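# Swap an empty rack bin for its numbered replacement

## Task

Find the single empty bin sitting in the three racks along the table and set it down entirely on the returns board (the vacant board at the +y end of the table). Then take the waiting bin, from the other board, whose label number matches the strip above the now-vacant bay, and place it in that bay: flat on the shelf, behind the shelf lip, open front facing outward. The second waiting bin stays on its board. Any rack bin that gets pushed must be returned to its own spot in its rack, flat and behind its shelf lip, or the task fails. Everything must stay put without the robot holding it; release the gripper and move the arm away at the end.

## Robot and tools

Robot: one Doosan M1013 six-joint arm with a Robotiq 2F-140 two-finger gripper, mounted on a carriage that runs along a floor track (the rail). Rows never move the carriage; it has its own command.

Scene frame: fixed to the table, metres. Table top is z = 0, +z up. The track lies along y at x = 0; y = 0 is where the rail reads position_m 0. The table starts at x = 0.31 m. The arm base sits at x = 0, y about equal to the rail position, z = 0.03 m, facing +x. The returns board is at the +y end.

execute_actions takes {"actions": [one action]}; an empty list only returns state and images. An action may hold "rows", "steps", "until" and a device key such as "rail".

rows: up to 15 rows, each used for one control step of 1/30 s. A row is a single list of 9 numbers, each in [-1, 1], in this order: arm/djoint_1 (waist), arm/djoint_2 (shoulder), arm/djoint_3 (elbow), arm/djoint_4 (forearm roll), arm/djoint_5 (wrist pitch), arm/djoint_6 (wrist roll), gripper/position, gripper/force_limit, gripper/speed. The six joint numbers are offsets measured from the joint angles last reported before the action began, not from the previous row. Scale: 1.0 equals 1.398 rad for waist and shoulder, 2.097 rad for elbow, 2.622 rad for the three wrist joints. Stated joint ranges (rad): elbow -2.792 to 2.792, all others -6.283 to 6.283. A call that would push a joint more than 0.010 rad beyond its range is refused; a joint asked past its real end stops there and the result says "joint sent to its limit".

Gripper values are absolute commands, not offsets. position: +1 fully open (140 mm), pads touch near -0.8, -1 closes until blocked. force_limit: roughly 14 N at -1, 60 N at 0, 107 N at +1 (parts up to 40 mm wide). speed: about 30 mm/s at -1, 140 at 0, 250 at +1.

steps: 1 to 450, at least the number of rows, default 15. After the final row the arm keeps heading to that row's target and the gripper keeps its command, so give big moves enough steps; if cut short, send the remainder next call rather than relying on drift.

until: stops the action on the first step where all conditions hold (it does not halt motion). Form {"<device>": {"<field>": value}} or [comparison, value] using =, !=, <, <=, >, >=; numbers need a comparison. {"all": {"status": "ended"}} holds once nothing reads moving; {"any": {"status": "ended"}} once some running motion has finished.

rail: {"rail": {"position_m": p, "speed_m_s": v}} sets an absolute carriage position p in -2 to 2 m (y in the scene frame) and top speed v in 0.01 to 1 m/s (starts at 1, persists). {"rail": {"stop": true}} stops it. Acceleration is 2 m/s2. Wait with {"steps": n, "until": {"rail": {"position_status": ["!=", "moving"]}}} and let it arrive (within 1.4 mm) before placing the gripper or ending. position_status: moving, done, stopped, contact_stop (blocked, over about 320 N; may roll back, reread), time_out (look for an obstruction, resend), stopped_with_arm (arm was held back; send followable rows, then resend). position_answer not_taken means resend the value. A bad value or unknown name rejects the whole call.

Results: end_effector_position (m) and end_effector_quat_wxyz, velocities, in the scene frame; the printed position can be off, more at long reach. end_effector_position is the point between closed pads; fingertips extend about 33 mm past it closed, 9 mm open, and move about 24 mm further out while closing, so keep clearance above surfaces. Fingers point along the gripper +z and close along its y. Joint positions/velocities list rail then the six joints. Joint torques follow the six joints, offset and noisy. object_status: 0 moving, 1 blocked while opening, 2 blocked while closing (a grip), 3 reached target or pads met. After closing with -1, confirm 2. To squeeze harder, raise force_limit and change position by 0.01 or more (for example -1 to -0.98). position_measured is in counts: 3 open, 230 closed.

Motion limits: each joint target stays within 0.456 rad (waist, shoulder), 0.683 (elbow), 0.854 (wrist joints) of its measured angle, and targets are scaled back if the gripper would be more than 70 mm from where it is. Large moves need several calls. "joint command not followed" means the controller altered or blocked targets; the arm then rests until new rows come.

Faults: contact torque at a joint's load limit (waist 316, shoulder 316, elbow 148, wrist joints 41.8 N m, held weight included) or an external force of 144 N anywhere on arm, tool or load stops the arm for 10 s and drops the rest of the call. Holding loads heats motors; MOTOR HOT warns, and an OVER-TEMPERATURE FAULT brakes the arm until it cools. The robot keeps its last command while you think, and brief tugs on held parts or pushes on loose objects can happen.

Avoid: dropping bins, knocking anything off the table, slamming or hard pushes, shoving rack bins out of place, and leaving a bin supported only by the gripper.

zoom_image: {"camera": one of cam_bench_left, cam_bench_right, cam_high, cam_low, cam_wrist, "region": [x0, y0, x1, y1]} in pixels from the top-left, at most 504 by 504. Images are 672x504 except cam_wrist at 504x504. Useful for reading bin labels and bay strips.

read_manual returns only licence texts. finished_scene {"scene": n} ends the current scene permanently and reports success; release the bin and move clear with the carriage at rest first.

Each tool is called as name([rows], argument=value, ...), one row to a line, values as JSON.

## Session

execute_actions(actions=[])

Scene clock: 0.00 s.
end_effector_position=(+0.6508, +0.9848, +0.3179) position_measured=3 object_status=3 end_effector_quat_wxyz=(-0.157, -0.049, +0.716, +0.679) end_effector_velocity=(+0.000, +0.000, +0.000) end_effector_angular_velocity=(+0.000, +0.000, +0.000)
Joint positions: [ 0.802 -0.223  0.584  1.715  1.185  1.93   4.065]
Joint velocities: [0. 0. 0. 0. 0. 0. 0.]
Joint torques (N m, as the joint torque sensors report them, + toward a larger angle): no reading
rail: position_m=0.802 position_m_goal=0.802 speed_m_s=1.00 position_status=done position_answer=taken refusals=0

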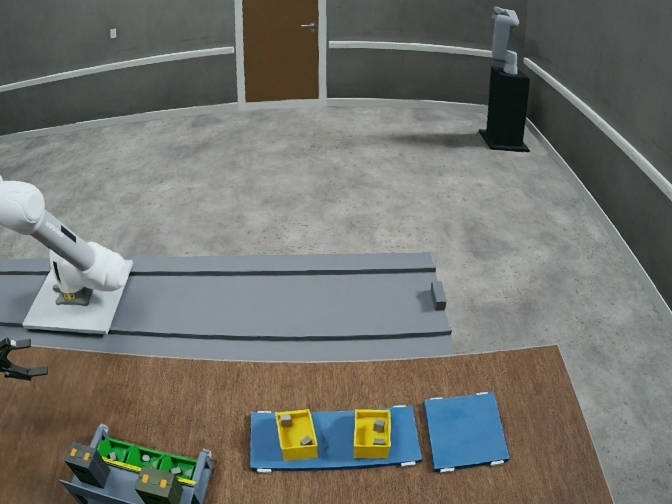

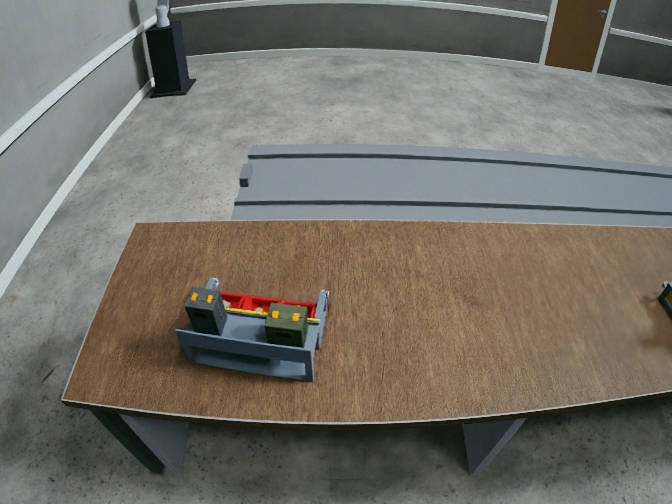

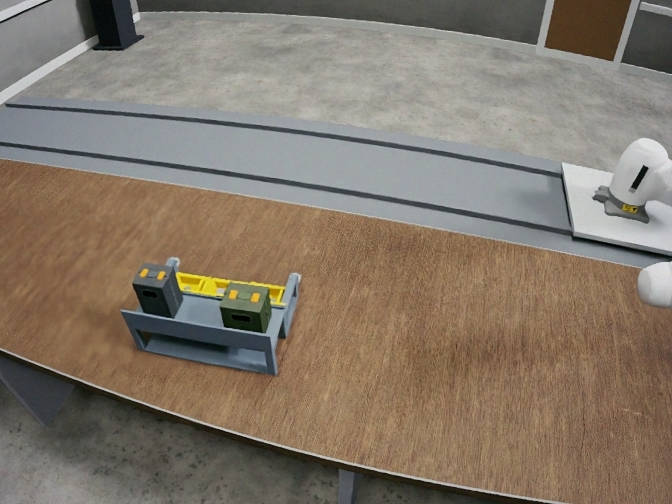

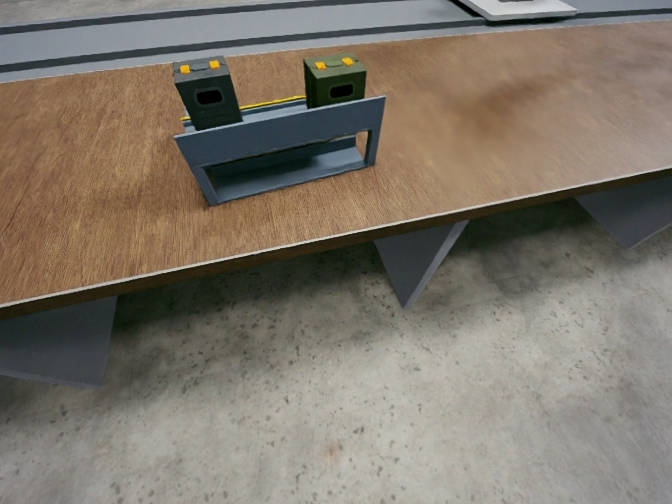

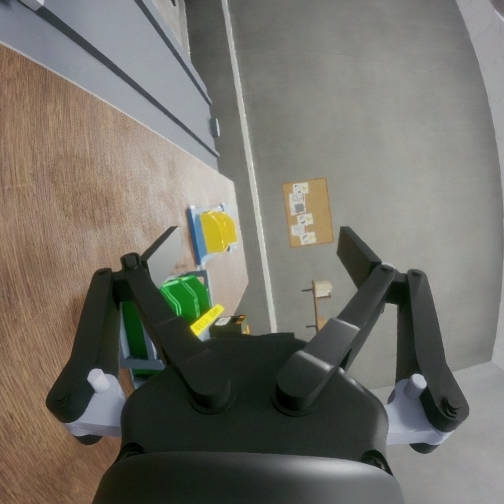

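execute_actions([
  {"rows":[[0.16,-0.632,0.231,-0.452,-0.5835,-0.951,1,0,0]],"steps":100},
])

execute_actions([
  {"rail":{"position_m":-0.3},"steps":90,"until":{"all":{"status":"ended"}}},
])

Scene clock: 7.07 s.
end_effector_position=(+0.5941, +0.8361, +0.3727) position_measured=3 object_status=3 end_effector_quat_wxyz=(-0.000, +0.913, -0.000, +0.408) end_effector_velocity=(-0.000, +0.000, -0.000) end_effector_angular_velocity=(+0.000, +0.000, +0.000)
Joint positions: [ 0.801  0.    -0.299  2.199 -0.     0.4    1.572]
Joint velocities: [ 0.  0. -0.  0.  0.  0.  0.]
Joint torques (N m, as the joint torque sensors report them, + toward a larger angle): [  0.79  -9.65 -39.71   4.23  -1.82   0.04]
rail: position_m=0.801 position_m_goal=0.802 speed_m_s=1.00 position_status=done position_answer=taken refusals=0

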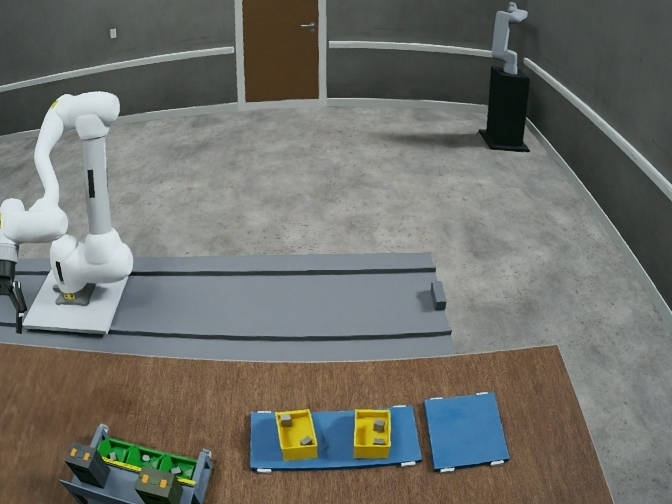

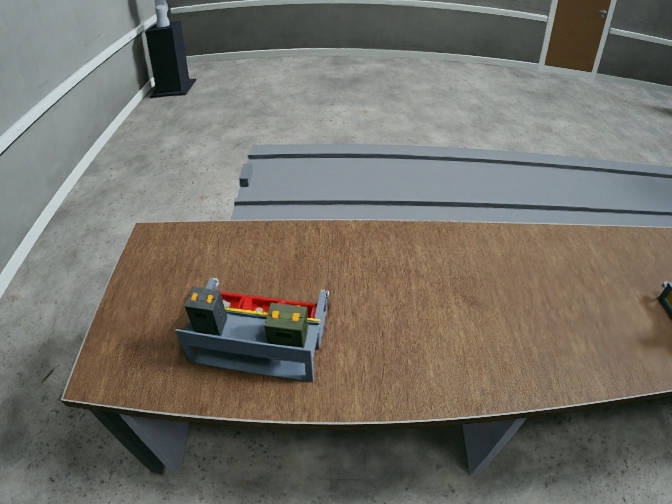

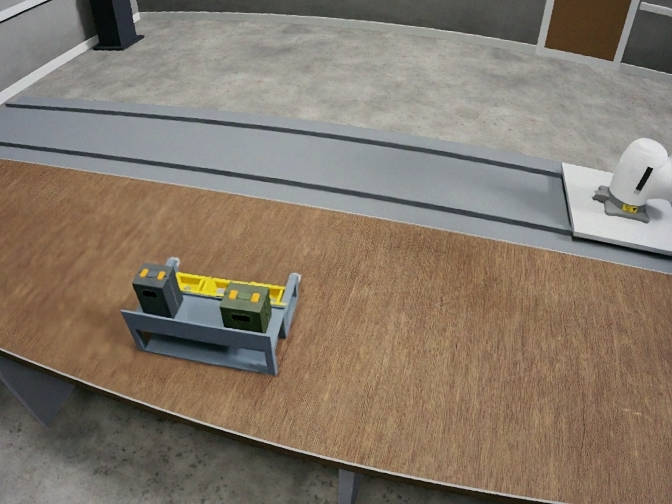

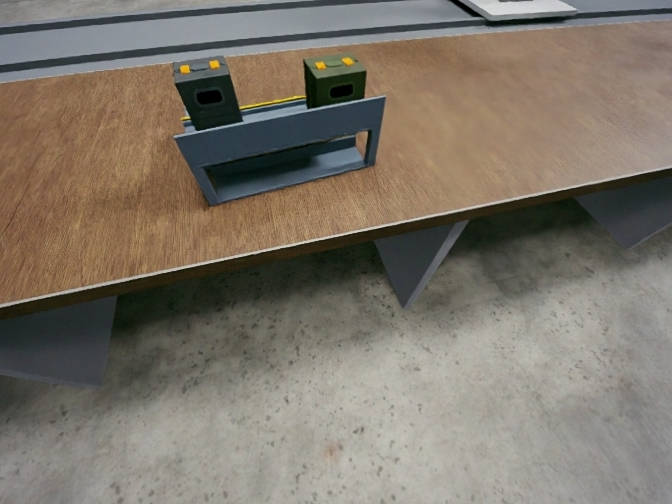

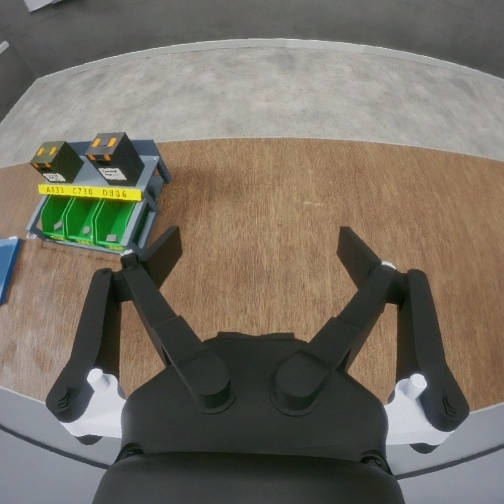

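Scene clock: 8.70 s.
end_effector_position=(+0.5941, -0.2662, +0.3727) position_measured=3 object_status=3 end_effector_quat_wxyz=(-0.000, +0.913, -0.000, +0.408) end_effector_velocity=(-0.000, +0.012, -0.000) end_effector_angular_velocity=(-0.000, +0.000, +0.000)
Joint positions: [-0.301  0.    -0.299  2.199 -0.     0.4    1.572]
Joint velocities: [ 0.012  0.     0.     0.    -0.    -0.     0.   ]
Joint torques (N m, as the joint torque sensors report them, + toward a larger angle): [  1.79 -10.02 -39.76   4.42  -1.91   0.2 ]
rail: position_m=-0.301 position_m_goal=-0.300 speed_m_s=1.00 position_status=done position_answer=taken refusals=0

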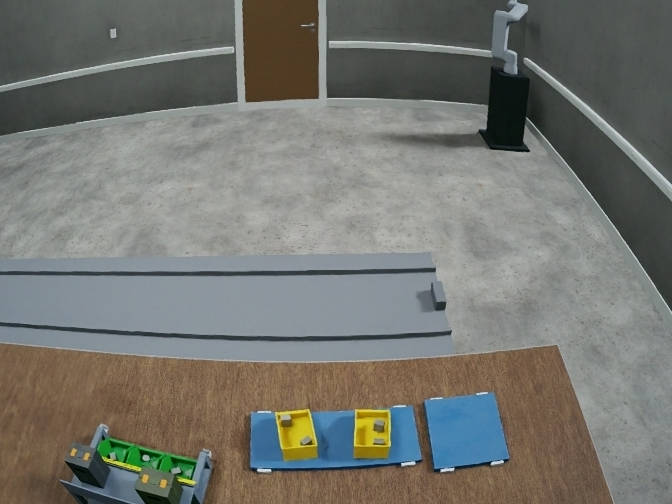

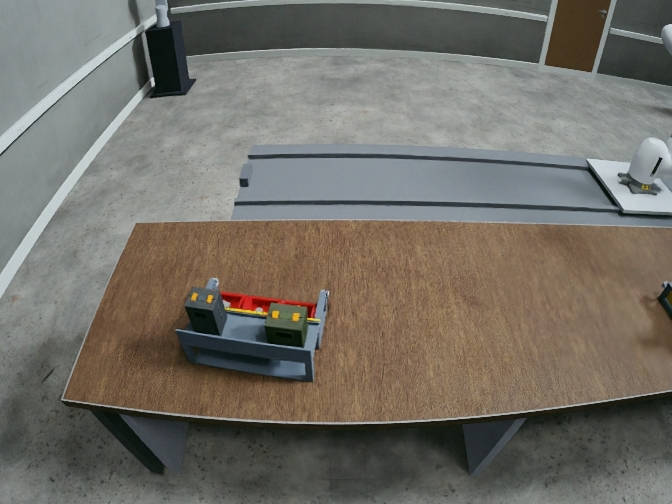

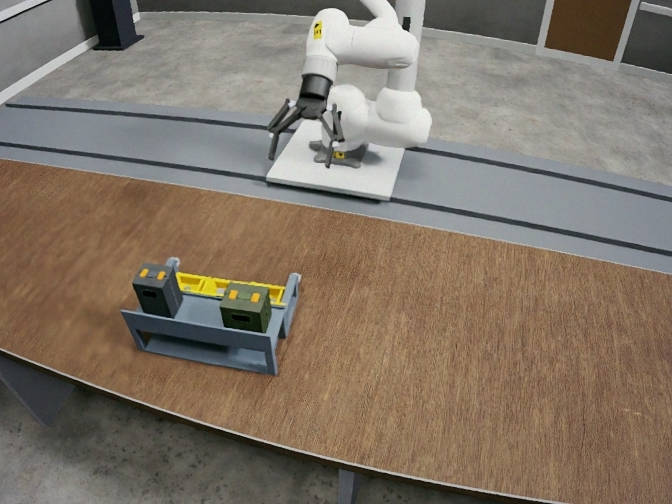

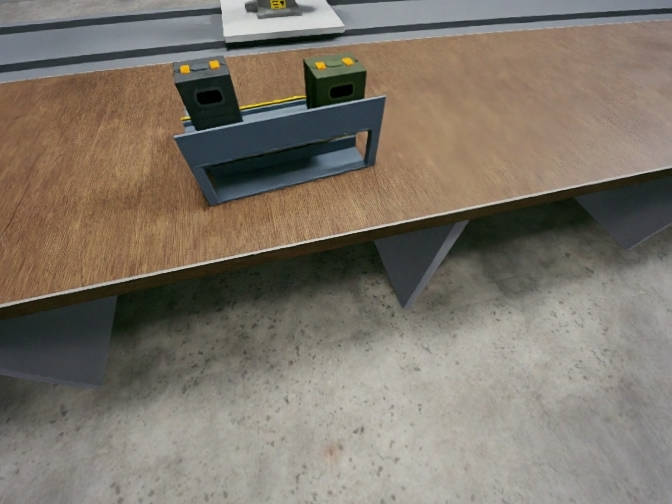

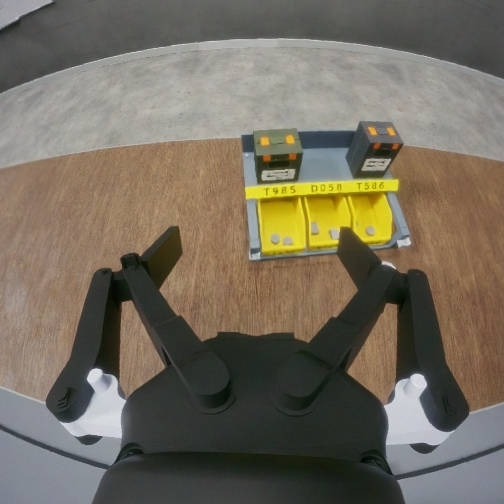

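All full; so red rack.

execute_actions([
  {"rail":{"position_m":-2.0},"steps":90,"until":{"all":{"status":"ended"}}},
])

zoom_image(camera="cam_wrist", region=[130,100,390,300])

zoom_image(camera="cam_bench_left", region=[40,370,540,504])

Scene clock: 11.90 s.
end_effector_position=(+0.5941, -1.9656, +0.3727) position_measured=3 object_status=3 end_effector_quat_wxyz=(-0.000, +0.913, -0.000, +0.409) end_effector_velocity=(+0.000, -0.000, +0.000) end_effector_angular_velocity=(+0.000, -0.001, -0.000)
Joint positions: [-2.     0.    -0.299  2.199 -0.     0.4    1.572]
Joint velocities: [-0.    -0.    -0.    -0.     0.    -0.001  0.   ]
Joint torques (N m, as the joint torque sensors report them, + toward a larger angle): [  3.29 -12.71 -40.63   4.64  -1.62   0.11]
rail: position_m=-2.000 position_m_goal=-2.000 speed_m_s=1.00 position_status=done position_answer=taken refusals=0

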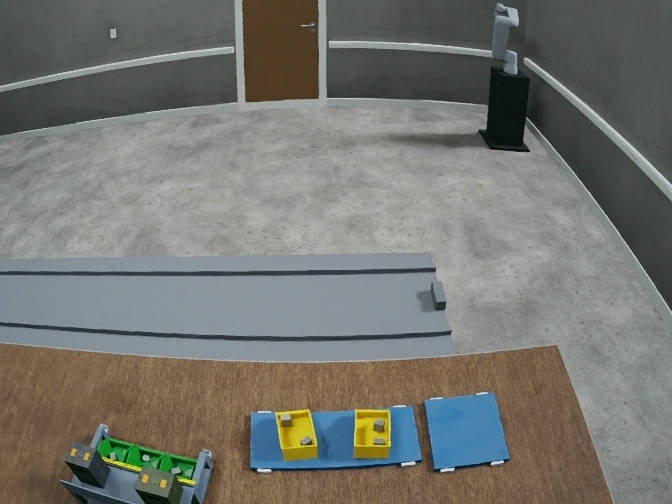

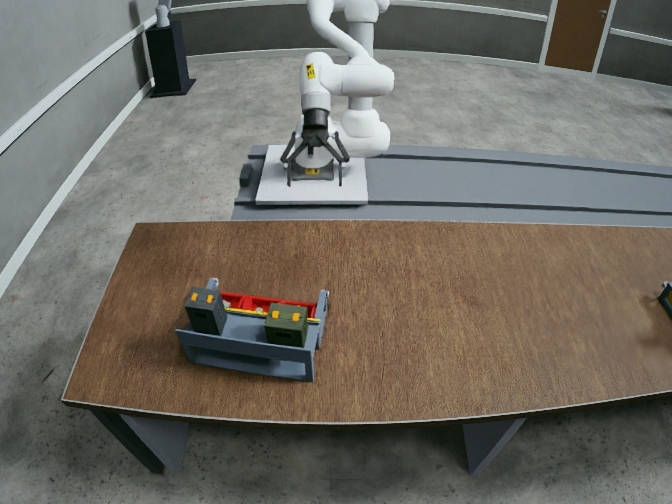

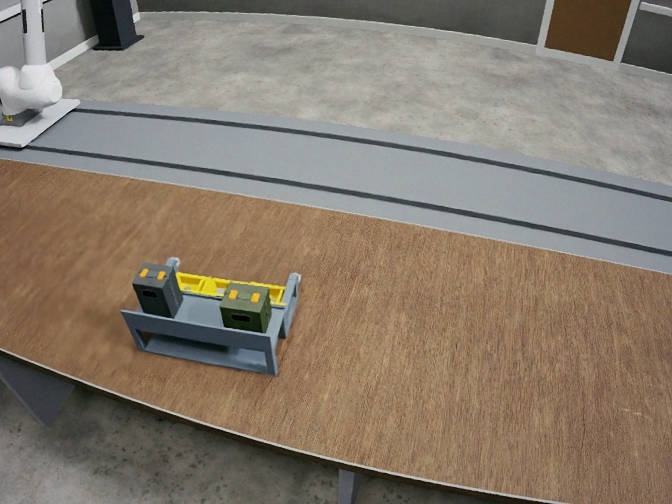

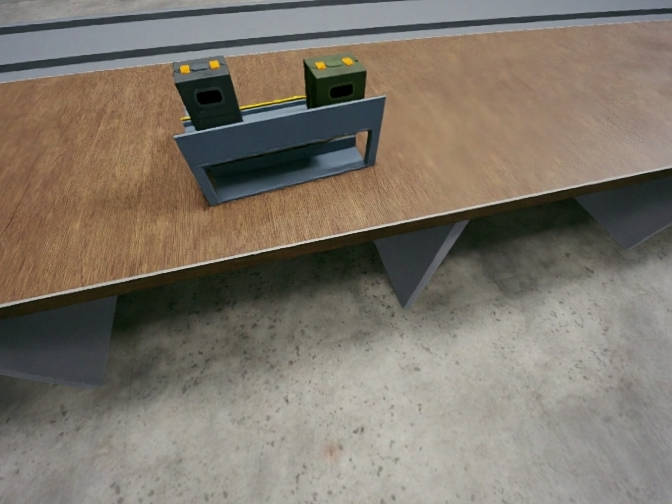

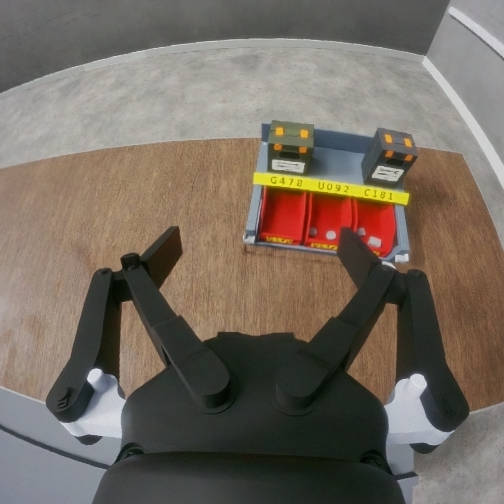

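Region (130, 100, 390, 300) of cam_wrist's 504x504 image, scaled by 1.938, with more detail than that image has; it fills the top 388 rows of this view, and the rest is white.

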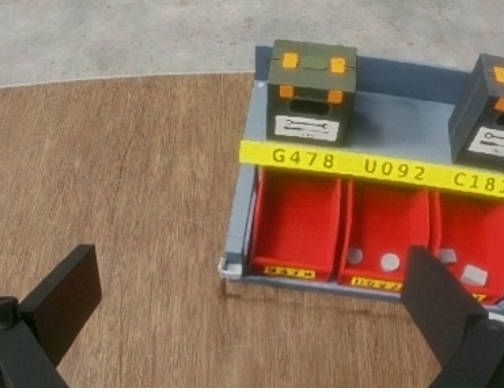

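Region (40, 370, 540, 504) of cam_bench_left's 672x504 image, scaled by 1.008, with more detail than that image has; it fills the top 135 rows of this view, and the rest is white.

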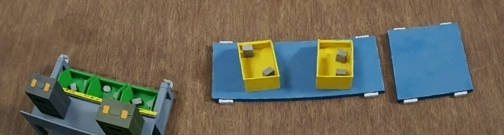

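execute_actions([
  {"rows":[[-0.07,0.4,-0.198,0,0.193,-0.5995,-0.2,0,0]],"steps":50},
])

zoom_image(camera="cam_bench_right", region=[160,180,400,390])

Scene clock: 17.43 s.
end_effector_position=(+0.7202, -2.0360, +0.2005) position_measured=154 object_status=3 end_effector_quat_wxyz=(+0.071, +0.737, +0.669, +0.064) end_effector_velocity=(-0.000, -0.000, -0.000) end_effector_angular_velocity=(+0.000, +0.000, -0.000)
Joint positions: [-2.    -0.098  0.26   1.784 -0.     0.906 -0.   ]
Joint velocities: [ 0. -0.  0.  0. -0.  0.  0.]
Joint torques (N m, as the joint torque sensors report them, + toward a larger angle): [  1.   -62.33 -36.23   4.07  -0.45   0.12]
rail: position_m=-2.000 position_m_goal=-2.000 speed_m_s=1.00 position_status=done position_answer=taken refusals=0

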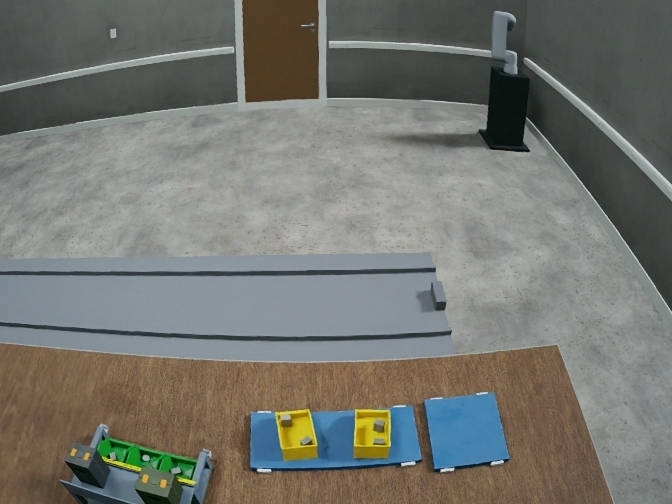

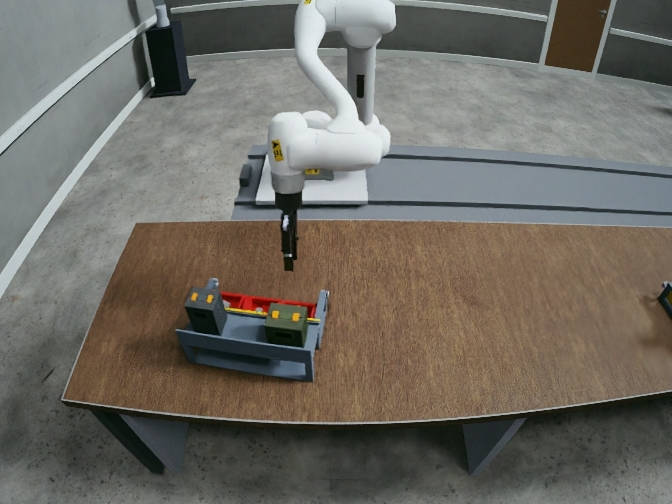

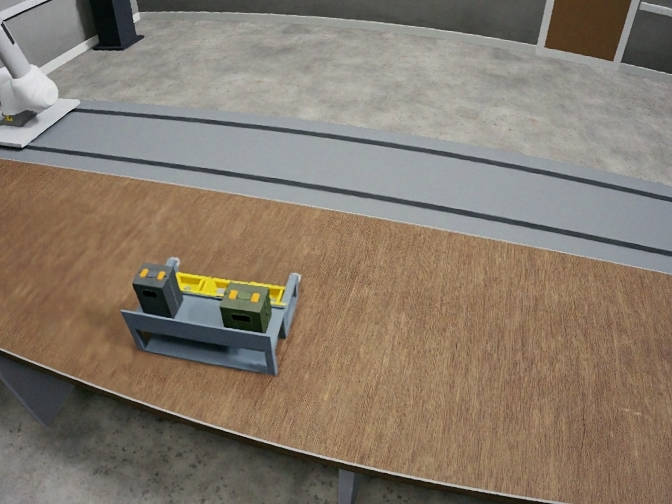

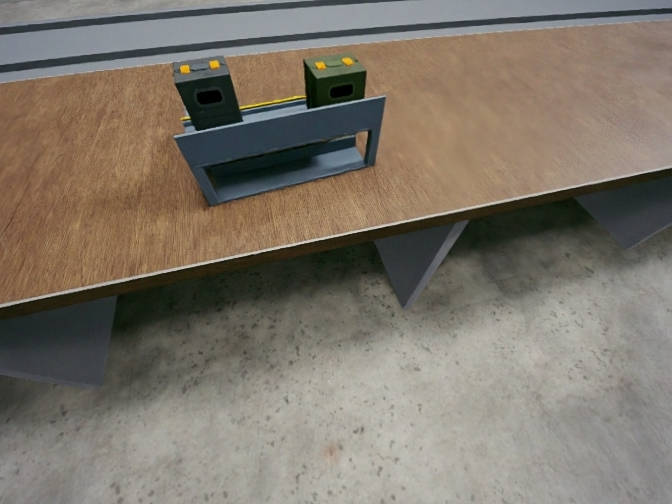

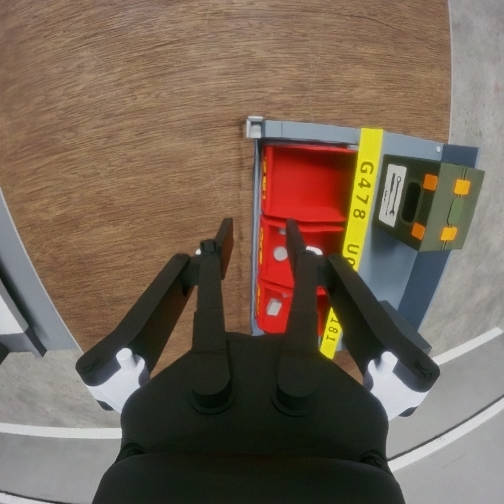

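Region (160, 180, 400, 390) of cam_bench_right's 672x504 image, scaled by 2.100, with more detail than that image has; it fills the top 441 rows of this view, and the rest is white.

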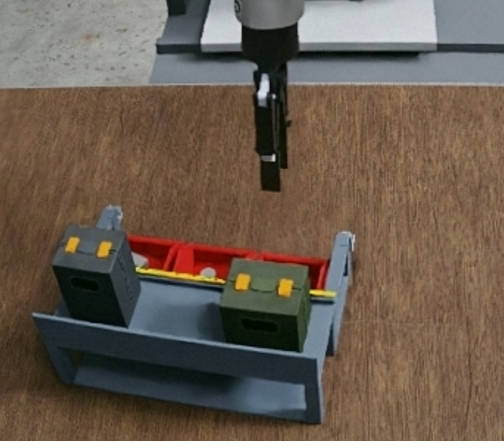

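execute_actions([
  {"rows":[[0,0.073,0.0101,0,-0.047,0,-0.3,0,0]],"steps":25},
])

zoom_image(camera="cam_wrist", region=[150,80,450,330])

Scene clock: 19.63 s.
end_effector_position=(+0.7452, -2.0385, +0.1220) position_measured=167 object_status=3 end_effector_quat_wxyz=(+0.071, +0.737, +0.669, +0.064) end_effector_velocity=(-0.000, -0.000, -0.000) end_effector_angular_velocity=(+0.000, +0.000, -0.000)
Joint positions: [-2.    -0.098  0.362  1.805 -0.     0.783 -0.   ]
Joint velocities: [ 0. -0.  0.  0. -0. -0.  0.]
Joint torques (N m, as the joint torque sensors report them, + toward a larger angle): [  0.39 -70.15 -33.61   3.75  -0.31   0.08]
rail: position_m=-2.000 position_m_goal=-2.000 speed_m_s=1.00 position_status=done position_answer=taken refusals=0

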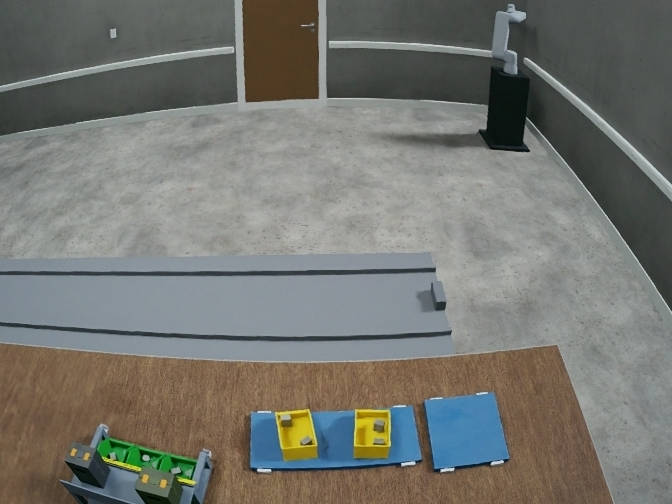

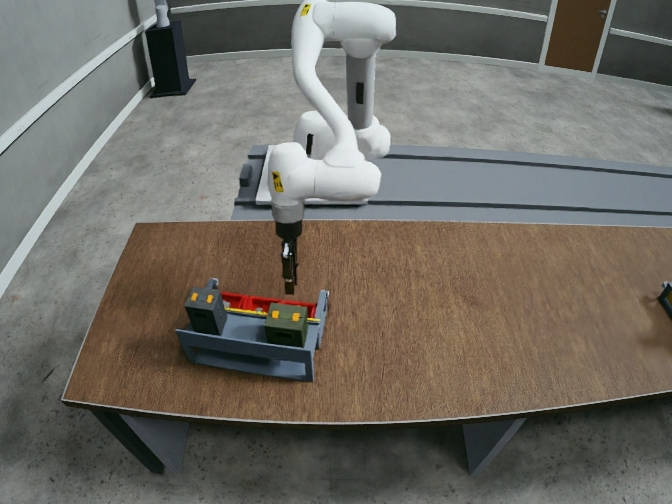

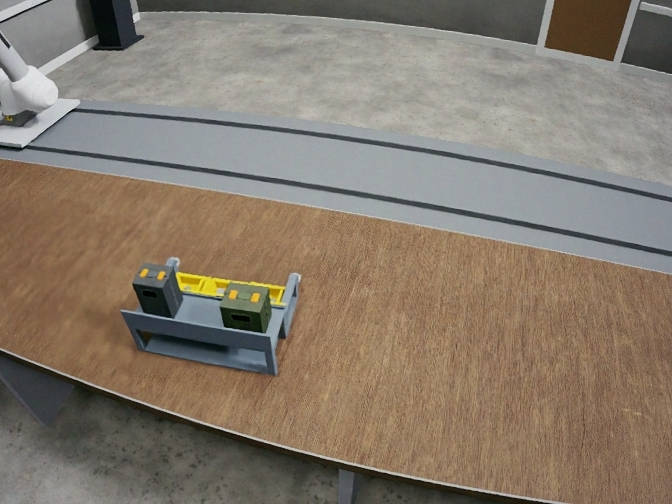

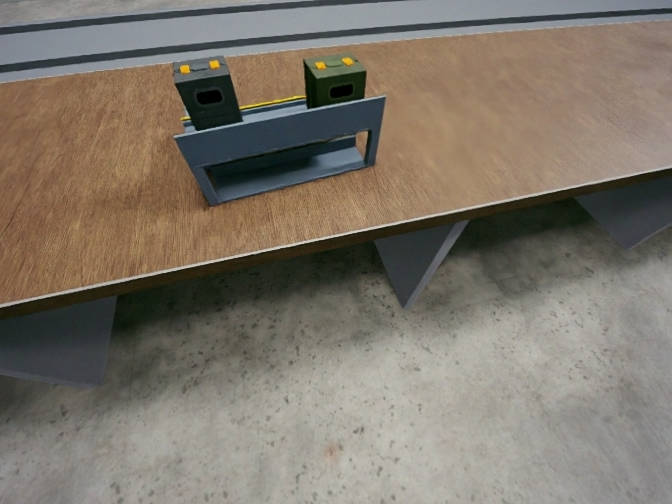

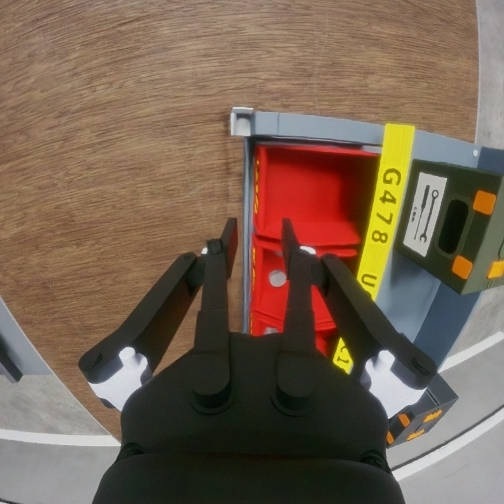

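Region (150, 80, 450, 330) of cam_wrist's 504x504 image, scaled by 1.680, with more detail than that image has.

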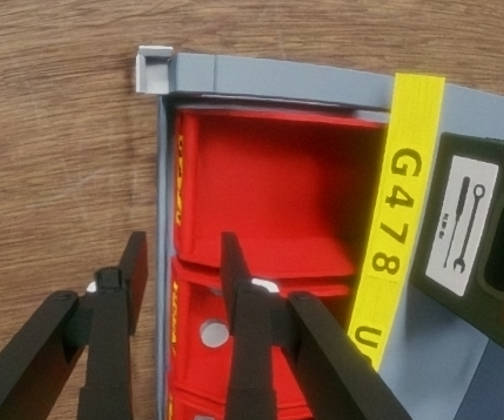

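execute_actions([
  {"rail":{"position_m":-1.977},"rows":[[0,0.0104,0.0353,0,-0.0643,0,-0.3,0,0]],"steps":25},
])

zoom_image(camera="cam_wrist", region=[150,80,450,330])

zoom_image(camera="cam_bench_right", region=[240,250,350,340])

Scene clock: 24.23 s.
end_effector_position=(+0.7499, -2.0157, +0.0851) position_measured=167 object_status=3 end_effector_quat_wxyz=(+0.100, +0.734, +0.666, +0.091) end_effector_velocity=(-0.000, -0.000, -0.000) end_effector_angular_velocity=(+0.000, +0.000, -0.000)
Joint positions: [-1.977 -0.098  0.376  1.879 -0.     0.614 -0.   ]
Joint velocities: [ 0. -0.  0.  0.  0. -0. -0.]
Joint torques (N m, as the joint torque sensors report them, + toward a larger angle): [  0.48 -69.1  -31.87   3.48  -0.76   0.12]
rail: position_m=-1.977 position_m_goal=-1.977 speed_m_s=1.00 position_status=done position_answer=taken refusals=0

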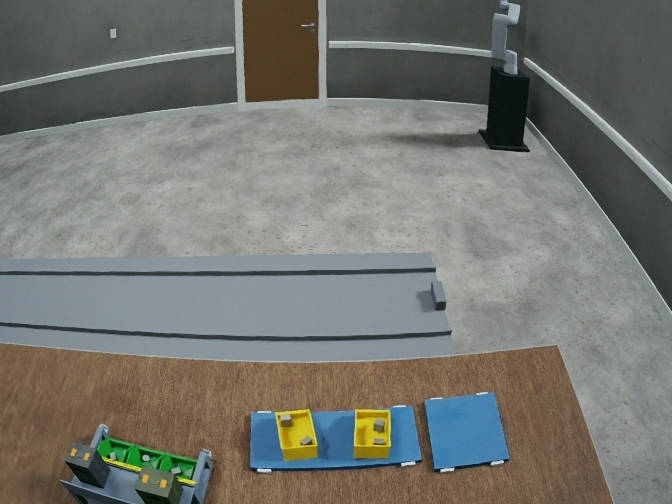

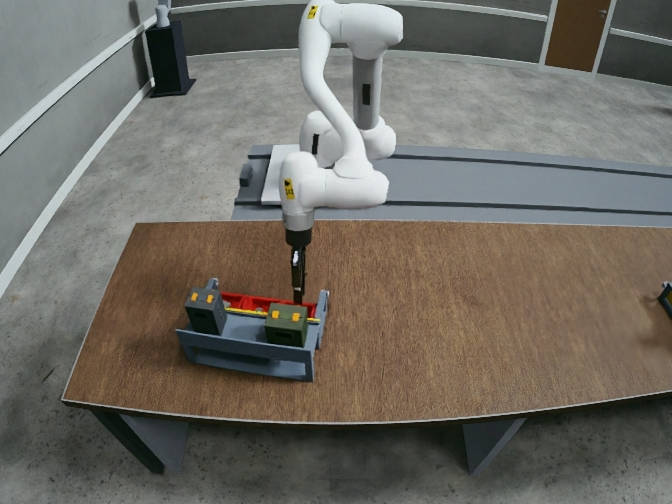

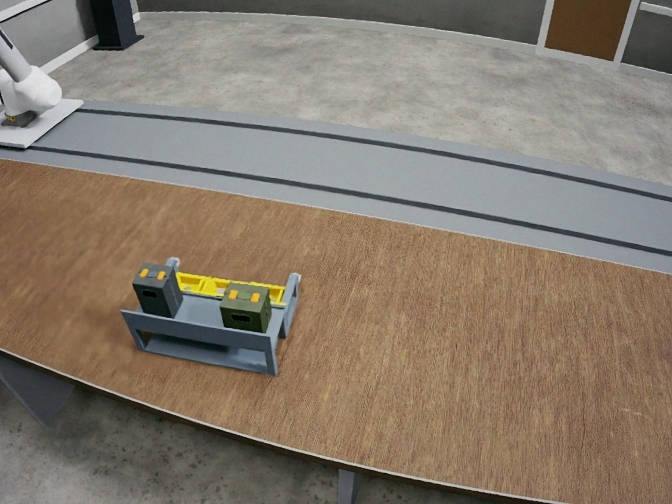

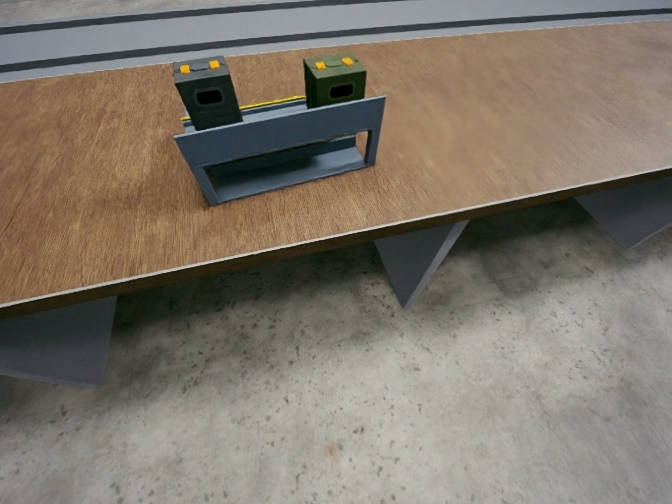

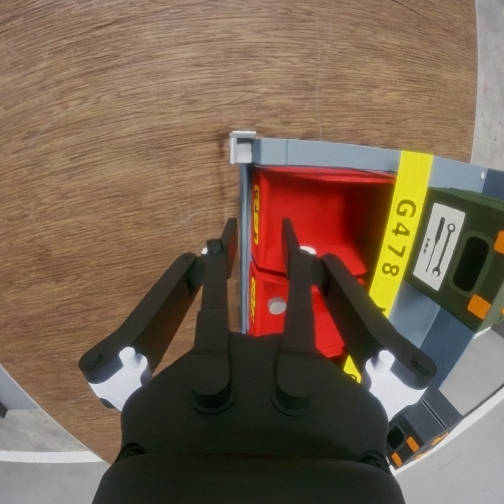

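Region (150, 80, 450, 330) of cam_wrist's 504x504 image, scaled by 1.680, with more detail than that image has.

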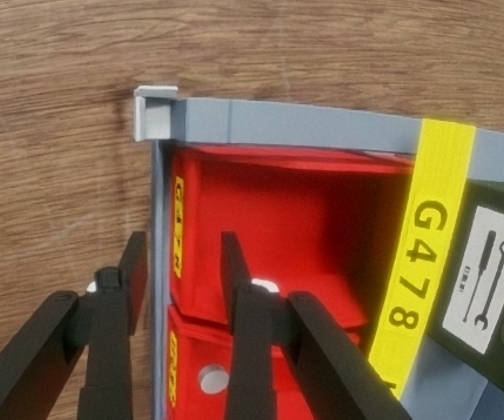

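Region (240, 250, 350, 340) of cam_bench_right's 672x504 image, scaled by 4.582, with more detail than that image has; it fills the top 412 rows of this view, and the rest is white.

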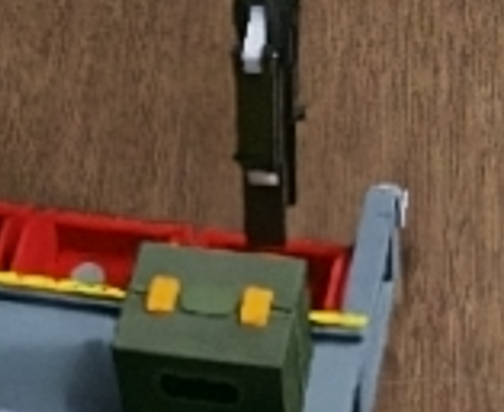

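execute_actions([
  {"rail":{"position_m":-1.969},"rows":[[0,0.02,-0.024,0,0.031,0,-0.4,0,0],[0,0.02,-0.024,0,0.031,0,-0.4,0,0],[0,0.02,-0.024,0,0.031,0,-0.4,0,0],[0,0.04,-0.047,0,0.062,0,-0.4,0,0],[0,0.04,-0.047,0,0.062,0,-0.4,0,0],[0,0.04,-0.047,0,0.062,0,-0.4,0,0],[0,0.062,-0.0708,0,0.094,0,-0.4,0,0]],"steps":28},
])

zoom_image(camera="cam_wrist", region=[150,80,450,330])

zoom_image(camera="cam_bench_right", region=[240,250,350,340])

Scene clock: 28.67 s.
end_effector_position=(+0.7596, -2.0087, +0.0797) position_measured=179 object_status=3 end_effector_quat_wxyz=(+0.032, +0.740, +0.671, +0.029) end_effector_velocity=(-0.000, +0.000, -0.000) end_effector_angular_velocity=(+0.000, +0.000, -0.000)
Joint positions: [-1.969 -0.098  0.463  1.731 -0.     0.861 -0.   ]
Joint velocities: [ 0.  0.  0. -0.  0.  0.  0.]
Joint torques (N m, as the joint torque sensors report them, + toward a larger angle): [  0.1  -78.91 -32.81   3.79  -0.25   0.27]
rail: position_m=-1.969 position_m_goal=-1.969 speed_m_s=1.00 position_status=done position_answer=taken refusals=0

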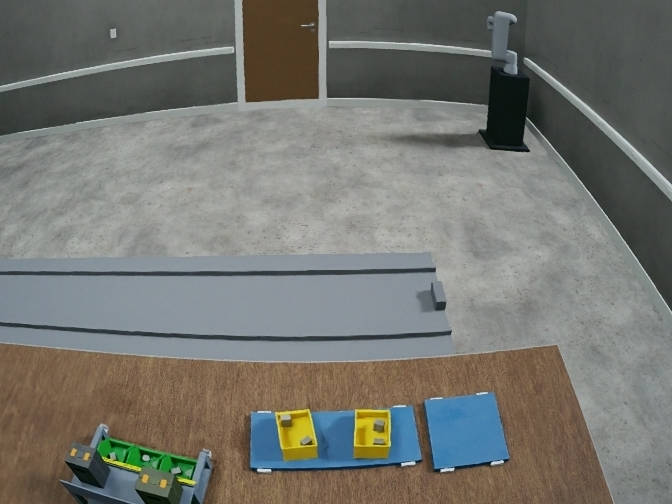

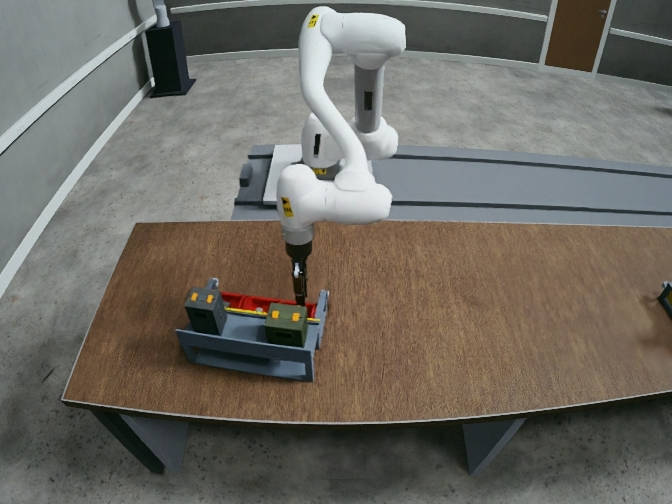

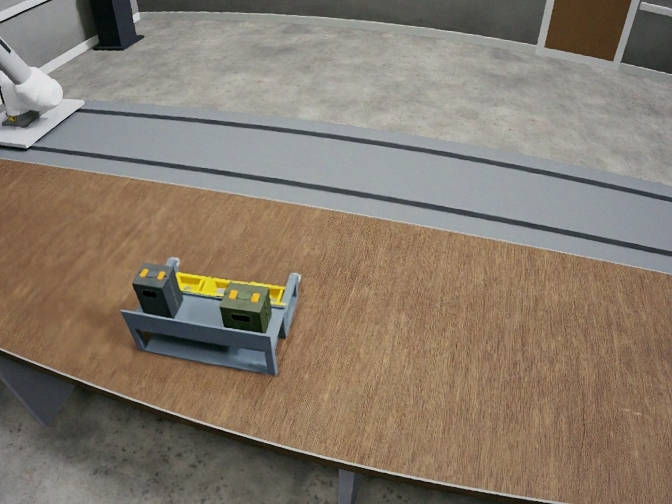

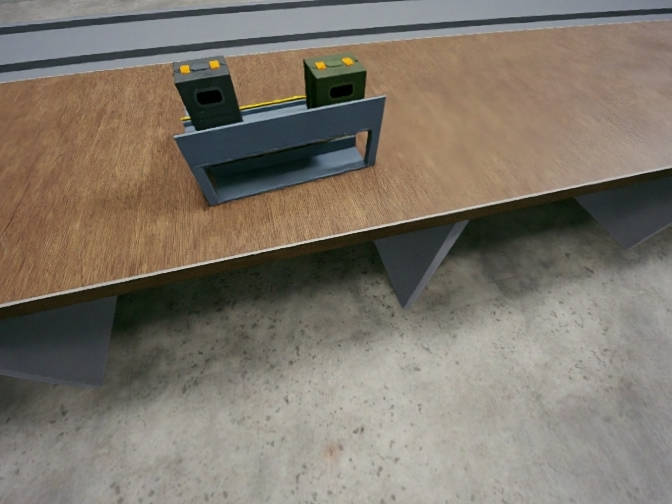

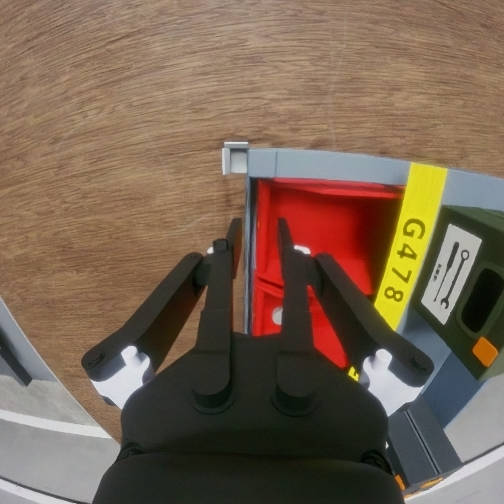

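Region (150, 80, 450, 330) of cam_wrist's 504x504 image, scaled by 1.680, with more detail than that image has.

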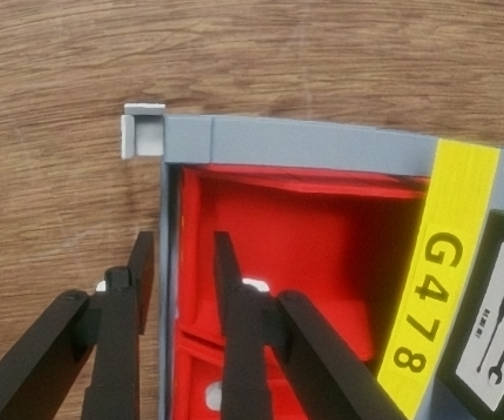

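Region (240, 250, 350, 340) of cam_bench_right's 672x504 image, scaled by 4.582, with more detail than that image has; it fills the top 412 rows of this view, and the rest is white.

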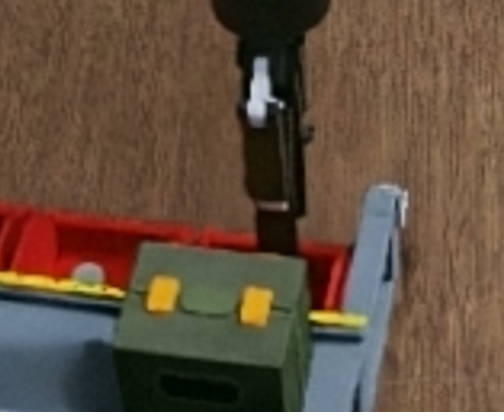

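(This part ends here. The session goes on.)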